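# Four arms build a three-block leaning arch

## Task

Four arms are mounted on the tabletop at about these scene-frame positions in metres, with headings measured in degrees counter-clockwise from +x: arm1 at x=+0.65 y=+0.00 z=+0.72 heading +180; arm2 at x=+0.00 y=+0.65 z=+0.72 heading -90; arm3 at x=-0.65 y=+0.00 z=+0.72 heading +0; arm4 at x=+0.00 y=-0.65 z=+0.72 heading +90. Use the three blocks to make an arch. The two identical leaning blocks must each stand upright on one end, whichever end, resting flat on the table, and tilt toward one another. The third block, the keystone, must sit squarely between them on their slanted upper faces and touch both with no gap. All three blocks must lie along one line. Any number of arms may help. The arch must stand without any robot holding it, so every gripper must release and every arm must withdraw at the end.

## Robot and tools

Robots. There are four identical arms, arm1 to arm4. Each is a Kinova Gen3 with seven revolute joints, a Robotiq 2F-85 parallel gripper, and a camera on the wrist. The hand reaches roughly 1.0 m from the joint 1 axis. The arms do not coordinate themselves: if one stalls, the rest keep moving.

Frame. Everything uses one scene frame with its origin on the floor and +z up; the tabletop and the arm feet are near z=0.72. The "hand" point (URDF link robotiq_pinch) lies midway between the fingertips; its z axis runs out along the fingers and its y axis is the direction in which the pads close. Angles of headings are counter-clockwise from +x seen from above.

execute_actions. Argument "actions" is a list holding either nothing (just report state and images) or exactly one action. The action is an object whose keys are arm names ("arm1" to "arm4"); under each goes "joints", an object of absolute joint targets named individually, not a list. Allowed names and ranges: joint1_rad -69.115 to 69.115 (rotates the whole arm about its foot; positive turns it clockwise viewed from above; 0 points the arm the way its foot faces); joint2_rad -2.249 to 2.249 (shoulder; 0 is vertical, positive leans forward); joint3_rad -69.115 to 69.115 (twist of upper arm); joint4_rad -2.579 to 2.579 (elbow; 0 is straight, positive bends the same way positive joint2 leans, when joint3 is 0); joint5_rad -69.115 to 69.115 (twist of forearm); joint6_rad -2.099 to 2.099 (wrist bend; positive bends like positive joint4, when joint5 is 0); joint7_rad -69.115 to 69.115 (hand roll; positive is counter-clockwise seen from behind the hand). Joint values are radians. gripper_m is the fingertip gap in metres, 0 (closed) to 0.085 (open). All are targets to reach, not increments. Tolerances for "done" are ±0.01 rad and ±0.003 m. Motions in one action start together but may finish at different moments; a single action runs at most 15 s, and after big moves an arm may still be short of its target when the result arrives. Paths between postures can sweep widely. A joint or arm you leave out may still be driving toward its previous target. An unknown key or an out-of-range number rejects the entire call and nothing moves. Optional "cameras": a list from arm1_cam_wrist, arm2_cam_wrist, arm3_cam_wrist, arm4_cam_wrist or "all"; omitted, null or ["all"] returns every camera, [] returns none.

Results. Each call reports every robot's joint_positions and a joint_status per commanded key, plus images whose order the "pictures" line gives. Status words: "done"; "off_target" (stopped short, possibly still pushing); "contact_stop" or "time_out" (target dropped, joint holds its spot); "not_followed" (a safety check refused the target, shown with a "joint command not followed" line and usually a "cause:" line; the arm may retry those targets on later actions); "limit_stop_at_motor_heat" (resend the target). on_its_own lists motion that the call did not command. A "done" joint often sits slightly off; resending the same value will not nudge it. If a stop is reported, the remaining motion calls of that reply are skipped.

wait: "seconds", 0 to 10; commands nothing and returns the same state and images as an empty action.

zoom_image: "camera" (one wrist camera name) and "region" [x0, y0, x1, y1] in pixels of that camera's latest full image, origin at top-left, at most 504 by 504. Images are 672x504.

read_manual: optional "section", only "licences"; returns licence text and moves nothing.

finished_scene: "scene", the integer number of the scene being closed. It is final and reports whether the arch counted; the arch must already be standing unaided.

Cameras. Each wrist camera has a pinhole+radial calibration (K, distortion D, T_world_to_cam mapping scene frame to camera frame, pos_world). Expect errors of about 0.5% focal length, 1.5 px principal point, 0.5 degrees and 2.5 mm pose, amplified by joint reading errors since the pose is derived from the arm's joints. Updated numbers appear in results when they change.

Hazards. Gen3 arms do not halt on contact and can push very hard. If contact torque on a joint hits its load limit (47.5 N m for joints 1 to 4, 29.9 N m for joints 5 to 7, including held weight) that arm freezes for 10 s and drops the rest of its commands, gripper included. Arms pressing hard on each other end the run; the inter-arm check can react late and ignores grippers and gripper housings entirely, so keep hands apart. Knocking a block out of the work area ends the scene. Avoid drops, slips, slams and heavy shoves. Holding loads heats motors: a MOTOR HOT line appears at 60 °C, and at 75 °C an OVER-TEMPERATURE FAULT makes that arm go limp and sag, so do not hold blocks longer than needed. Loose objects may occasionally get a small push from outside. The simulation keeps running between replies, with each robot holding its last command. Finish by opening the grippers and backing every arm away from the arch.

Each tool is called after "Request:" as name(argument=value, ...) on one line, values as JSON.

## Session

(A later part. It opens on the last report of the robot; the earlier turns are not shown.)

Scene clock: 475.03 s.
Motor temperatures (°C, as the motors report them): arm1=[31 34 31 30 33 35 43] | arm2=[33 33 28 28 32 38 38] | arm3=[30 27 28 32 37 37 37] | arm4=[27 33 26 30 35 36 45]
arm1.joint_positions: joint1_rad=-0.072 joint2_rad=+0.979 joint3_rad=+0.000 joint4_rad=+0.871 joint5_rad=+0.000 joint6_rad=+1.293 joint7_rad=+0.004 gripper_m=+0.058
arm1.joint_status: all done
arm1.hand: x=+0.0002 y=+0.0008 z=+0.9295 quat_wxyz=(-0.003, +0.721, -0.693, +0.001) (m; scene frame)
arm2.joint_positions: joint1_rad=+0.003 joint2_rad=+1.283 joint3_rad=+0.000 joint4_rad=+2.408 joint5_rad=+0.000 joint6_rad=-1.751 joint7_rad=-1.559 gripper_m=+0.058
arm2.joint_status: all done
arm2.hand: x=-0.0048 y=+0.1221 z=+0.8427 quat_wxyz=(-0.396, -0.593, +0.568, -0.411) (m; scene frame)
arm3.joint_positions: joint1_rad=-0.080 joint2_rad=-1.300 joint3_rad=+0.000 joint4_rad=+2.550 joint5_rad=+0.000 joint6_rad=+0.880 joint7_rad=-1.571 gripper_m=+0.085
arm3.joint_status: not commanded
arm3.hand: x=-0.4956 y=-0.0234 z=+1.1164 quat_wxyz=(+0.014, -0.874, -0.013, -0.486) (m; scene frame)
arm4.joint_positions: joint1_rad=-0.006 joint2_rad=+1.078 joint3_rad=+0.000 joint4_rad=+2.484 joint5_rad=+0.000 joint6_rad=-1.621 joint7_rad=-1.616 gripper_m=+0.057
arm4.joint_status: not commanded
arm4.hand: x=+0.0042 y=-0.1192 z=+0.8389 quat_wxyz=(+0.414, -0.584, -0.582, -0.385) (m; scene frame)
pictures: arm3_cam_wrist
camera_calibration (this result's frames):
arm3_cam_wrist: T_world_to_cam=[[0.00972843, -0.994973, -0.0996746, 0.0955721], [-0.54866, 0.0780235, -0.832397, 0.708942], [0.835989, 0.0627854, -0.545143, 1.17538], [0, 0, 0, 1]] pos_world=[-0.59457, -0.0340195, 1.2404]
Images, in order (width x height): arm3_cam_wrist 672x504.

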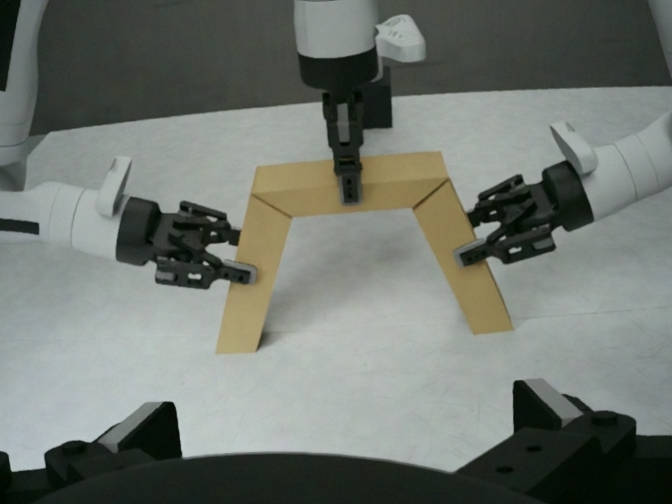

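Contact made. Release the keystone, then the legs.

Request:
execute_actions(actions=[{"arm1":{"joints":{"gripper_m":0.085}}}], cameras=[])

Request:
execute_actions(actions=[{"arm2":{"joints":{"gripper_m":0.085}},"arm4":{"joints":{"gripper_m":0.085}},"arm1":{"joints":{"joint2_rad":0.91,"joint4_rad":0.72,"joint6_rad":1.51}}}])

Request:
zoom_image(camera="arm3_cam_wrist", region=[230, 130, 480, 240])

Scene clock: 484.07 s.
Motor temperatures (°C, as the motors report them): arm1=[31 34 31 30 33 35 43] | arm2=[33 33 28 28 32 38 38] | arm3=[30 27 28 32 37 37 37] | arm4=[27 33 26 30 35 36 45]
arm1.joint_positions: joint1_rad=-0.072 joint2_rad=+0.978 joint3_rad=+0.000 joint4_rad=+0.871 joint5_rad=+0.000 joint6_rad=+1.293 joint7_rad=+0.004 gripper_m=+0.085
arm1.joint_status: all done
arm1.hand: x=-0.0003 y=+0.0011 z=+0.9305 quat_wxyz=(-0.002, +0.721, -0.693, +0.000) (m; scene frame)
arm2.joint_positions: joint1_rad=+0.003 joint2_rad=+1.283 joint3_rad=+0.000 joint4_rad=+2.408 joint5_rad=+0.000 joint6_rad=-1.751 joint7_rad=-1.559 gripper_m=+0.058
arm2.joint_status: not commanded
arm2.hand: x=-0.0048 y=+0.1221 z=+0.8427 quat_wxyz=(-0.396, -0.593, +0.568, -0.411) (m; scene frame)
arm3.joint_positions: joint1_rad=-0.080 joint2_rad=-1.300 joint3_rad=+0.000 joint4_rad=+2.550 joint5_rad=+0.000 joint6_rad=+0.880 joint7_rad=-1.571 gripper_m=+0.085
arm3.joint_status: not commanded
arm3.hand: x=-0.4956 y=-0.0234 z=+1.1164 quat_wxyz=(+0.014, -0.874, -0.013, -0.486) (m; scene frame)
arm4.joint_positions: joint1_rad=-0.006 joint2_rad=+1.078 joint3_rad=+0.000 joint4_rad=+2.484 joint5_rad=+0.000 joint6_rad=-1.621 joint7_rad=-1.616 gripper_m=+0.057
arm4.joint_status: not commanded
arm4.hand: x=+0.0043 y=-0.1193 z=+0.8389 quat_wxyz=(+0.414, -0.584, -0.582, -0.385) (m; scene frame)
pictures: none
No camera images: the call's "cameras" was empty. Leave "cameras" out to get every camera's image.

Scene clock: 485.13 s.
Motor temperatures (°C, as the motors report them): arm1=[31 34 31 30 33 35 43] | arm2=[33 33 28 28 32 38 38] | arm3=[30 27 28 32 37 37 37] | arm4=[27 33 26 30 35 36 45]
arm1.joint_positions: joint1_rad=-0.072 joint2_rad=+0.910 joint3_rad=+0.000 joint4_rad=+0.720 joint5_rad=+0.000 joint6_rad=+1.510 joint7_rad=+0.004 gripper_m=+0.085
arm1.joint_status: all done
arm1.hand: x=+0.0042 y=+0.0010 z=+1.0215 quat_wxyz=(-0.002, +0.721, -0.693, +0.000) (m; scene frame)
arm2.joint_positions: joint1_rad=+0.003 joint2_rad=+1.282 joint3_rad=+0.000 joint4_rad=+2.407 joint5_rad=+0.000 joint6_rad=-1.752 joint7_rad=-1.559 gripper_m=+0.085
arm2.joint_status: all done
arm2.hand: x=-0.0048 y=+0.1214 z=+0.8436 quat_wxyz=(-0.396, -0.593, +0.567, -0.412) (m; scene frame)
arm3.joint_positions: joint1_rad=-0.080 joint2_rad=-1.300 joint3_rad=+0.000 joint4_rad=+2.550 joint5_rad=+0.000 joint6_rad=+0.880 joint7_rad=-1.571 gripper_m=+0.085
arm3.joint_status: not commanded
arm3.hand: x=-0.4956 y=-0.0234 z=+1.1164 quat_wxyz=(+0.014, -0.874, -0.013, -0.486) (m; scene frame)
arm4.joint_positions: joint1_rad=-0.006 joint2_rad=+1.076 joint3_rad=+0.000 joint4_rad=+2.484 joint5_rad=+0.000 joint6_rad=-1.623 joint7_rad=-1.616 gripper_m=+0.085
arm4.joint_status: all done
arm4.hand: x=+0.0042 y=-0.1183 z=+0.8407 quat_wxyz=(+0.415, -0.583, -0.582, -0.387) (m; scene frame)
pictures: arm1_cam_wrist, arm2_cam_wrist, arm3_cam_wrist, arm4_cam_wrist
camera_calibration (this result's frames):
arm1_cam_wrist: T_world_to_cam=[[-0.99679, -0.0771845, -0.0212608, 0.0143479], [-0.075722, 0.995159, -0.0626465, 0.131735], [0.0259932, -0.0608354, -0.997809, 1.15844], [0, 0, 0, 1]] pos_world=[-0.00583445, -0.0595159, 1.16446]
arm2_cam_wrist: T_world_to_cam=[[-0.995253, -0.0527397, -0.0817962, 0.0841208], [0.0518592, 0.423819, -0.904261, 0.744372], [0.0823572, -0.90421, -0.419072, 0.616121], [0, 0, 0, 1]] pos_world=[-0.0056231, 0.24606, 0.938187]
arm3_cam_wrist: T_world_to_cam=[[0.00972847, -0.994973, -0.0996744, 0.0955719], [-0.54866, 0.0780233, -0.832397, 0.708942], [0.835989, 0.0627853, -0.545143, 1.17538], [0, 0, 0, 1]] pos_world=[-0.59457, -0.0340195, 1.2404]
arm4_cam_wrist: T_world_to_cam=[[0.994171, 0.101784, -0.0355509, 0.0496203], [0.00290334, -0.3549, -0.9349, 0.797459], [-0.107774, 0.929347, -0.353126, 0.552933], [0, 0, 0, 1]] pos_world=[0.00794563, -0.235899, 0.942564]
Images, in order (width x height): arm1_cam_wrist 672x504, arm2_cam_wrist 672x504, arm3_cam_wrist 672x504, arm4_cam_wrist 672x504.

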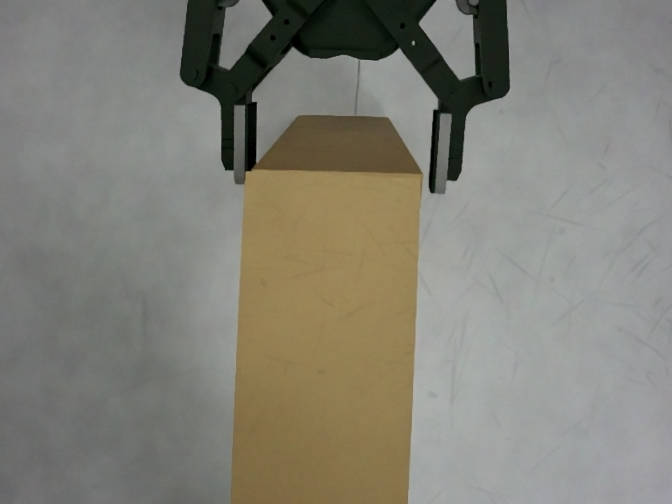

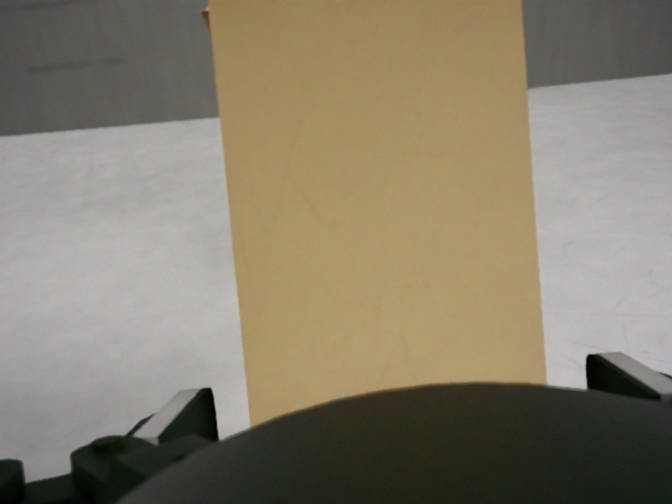

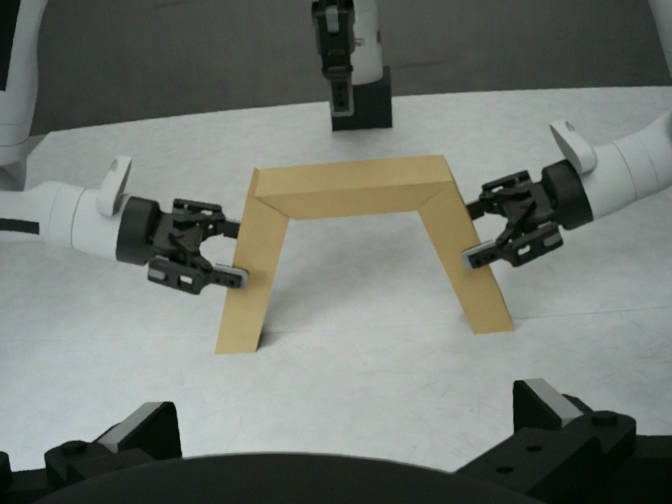

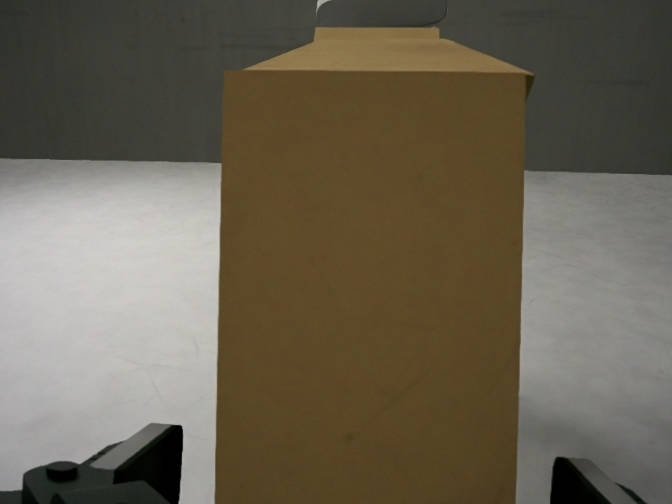

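Region (230, 130, 480, 240) of arm3_cam_wrist's 672x504 image, scaled by 2.016; it fills the top 222 rows of this view, and the rest is white.

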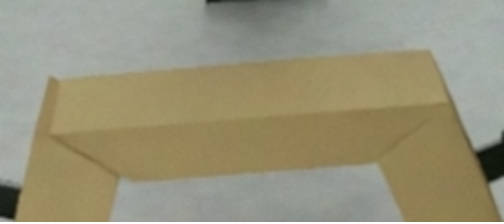

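Request:
execute_actions(actions=[{"arm2":{"joints":{"joint2_rad":0.9,"joint4_rad":2.57,"joint6_rad":-1.0}},"arm4":{"joints":{"joint2_rad":0.7,"joint4_rad":2.57,"joint6_rad":-0.85}},"arm1":{"joints":{"joint2_rad":0.3,"joint4_rad":1.4,"joint6_rad":1.44}}}], cameras=["arm3_cam_wrist"])

Request:
finished_scene(scene=1)

Scene clock: 499.37 s.
Motor temperatures (°C, as the motors report them): arm1=[31 34 31 30 33 35 43] | arm2=[33 33 28 28 32 38 38] | arm3=[30 27 28 32 37 37 37] | arm4=[27 33 26 30 35 36 45]
arm1.joint_positions: joint1_rad=-0.072 joint2_rad=+0.300 joint3_rad=+0.000 joint4_rad=+1.400 joint5_rad=+0.000 joint6_rad=+1.440 joint7_rad=+0.004 gripper_m=+0.085
arm1.joint_status: all done
arm1.hand: x=+0.2135 y=+0.0082 z=+1.1440 quat_wxyz=(-0.002, +0.721, -0.693, +0.000) (m; scene frame)
arm2.joint_positions: joint1_rad=+0.003 joint2_rad=+0.900 joint3_rad=+0.000 joint4_rad=+2.570 joint5_rad=+0.000 joint6_rad=-1.000 joint7_rad=-1.559 gripper_m=+0.085
arm2.joint_status: all done
arm2.hand: x=-0.0087 y=+0.2296 z=+0.8225 quat_wxyz=(-0.231, -0.682, +0.650, -0.243) (m; scene frame)
arm3.joint_positions: joint1_rad=-0.080 joint2_rad=-1.300 joint3_rad=+0.000 joint4_rad=+2.550 joint5_rad=+0.000 joint6_rad=+0.880 joint7_rad=-1.571 gripper_m=+0.085
arm3.joint_status: not commanded
arm3.hand: x=-0.4956 y=-0.0234 z=+1.1164 quat_wxyz=(+0.014, -0.874, -0.013, -0.486) (m; scene frame)
arm4.joint_positions: joint1_rad=-0.006 joint2_rad=+0.700 joint3_rad=+0.000 joint4_rad=+2.570 joint5_rad=+0.000 joint6_rad=-0.850 joint7_rad=-1.616 gripper_m=+0.085
arm4.joint_status: all done
arm4.hand: x=+0.0080 y=-0.2151 z=+0.8158 quat_wxyz=(+0.258, -0.663, -0.660, -0.242) (m; scene frame)
pictures: arm3_cam_wrist
camera_calibration (this result's frames):
arm3_cam_wrist: T_world_to_cam=[[0.00972837, -0.994973, -0.0996745, 0.095572], [-0.54866, 0.0780234, -0.832397, 0.708942], [0.835989, 0.0627853, -0.545143, 1.17538], [0, 0, 0, 1]] pos_world=[-0.59457, -0.0340195, 1.2404]
Images, in order (width x height): arm3_cam_wrist 672x504.

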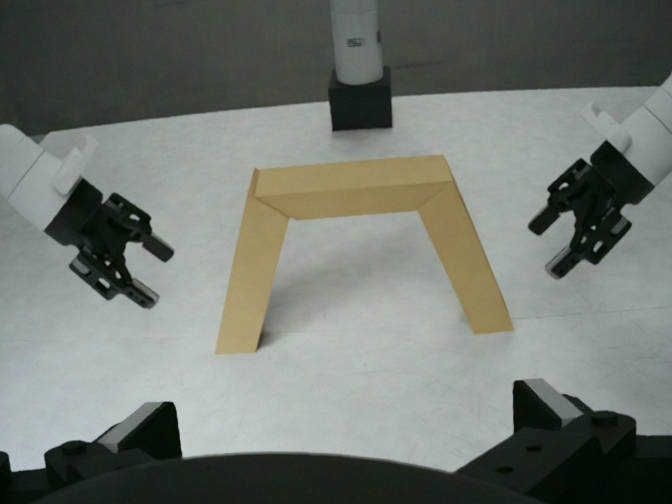

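The scene is finished: the task was done.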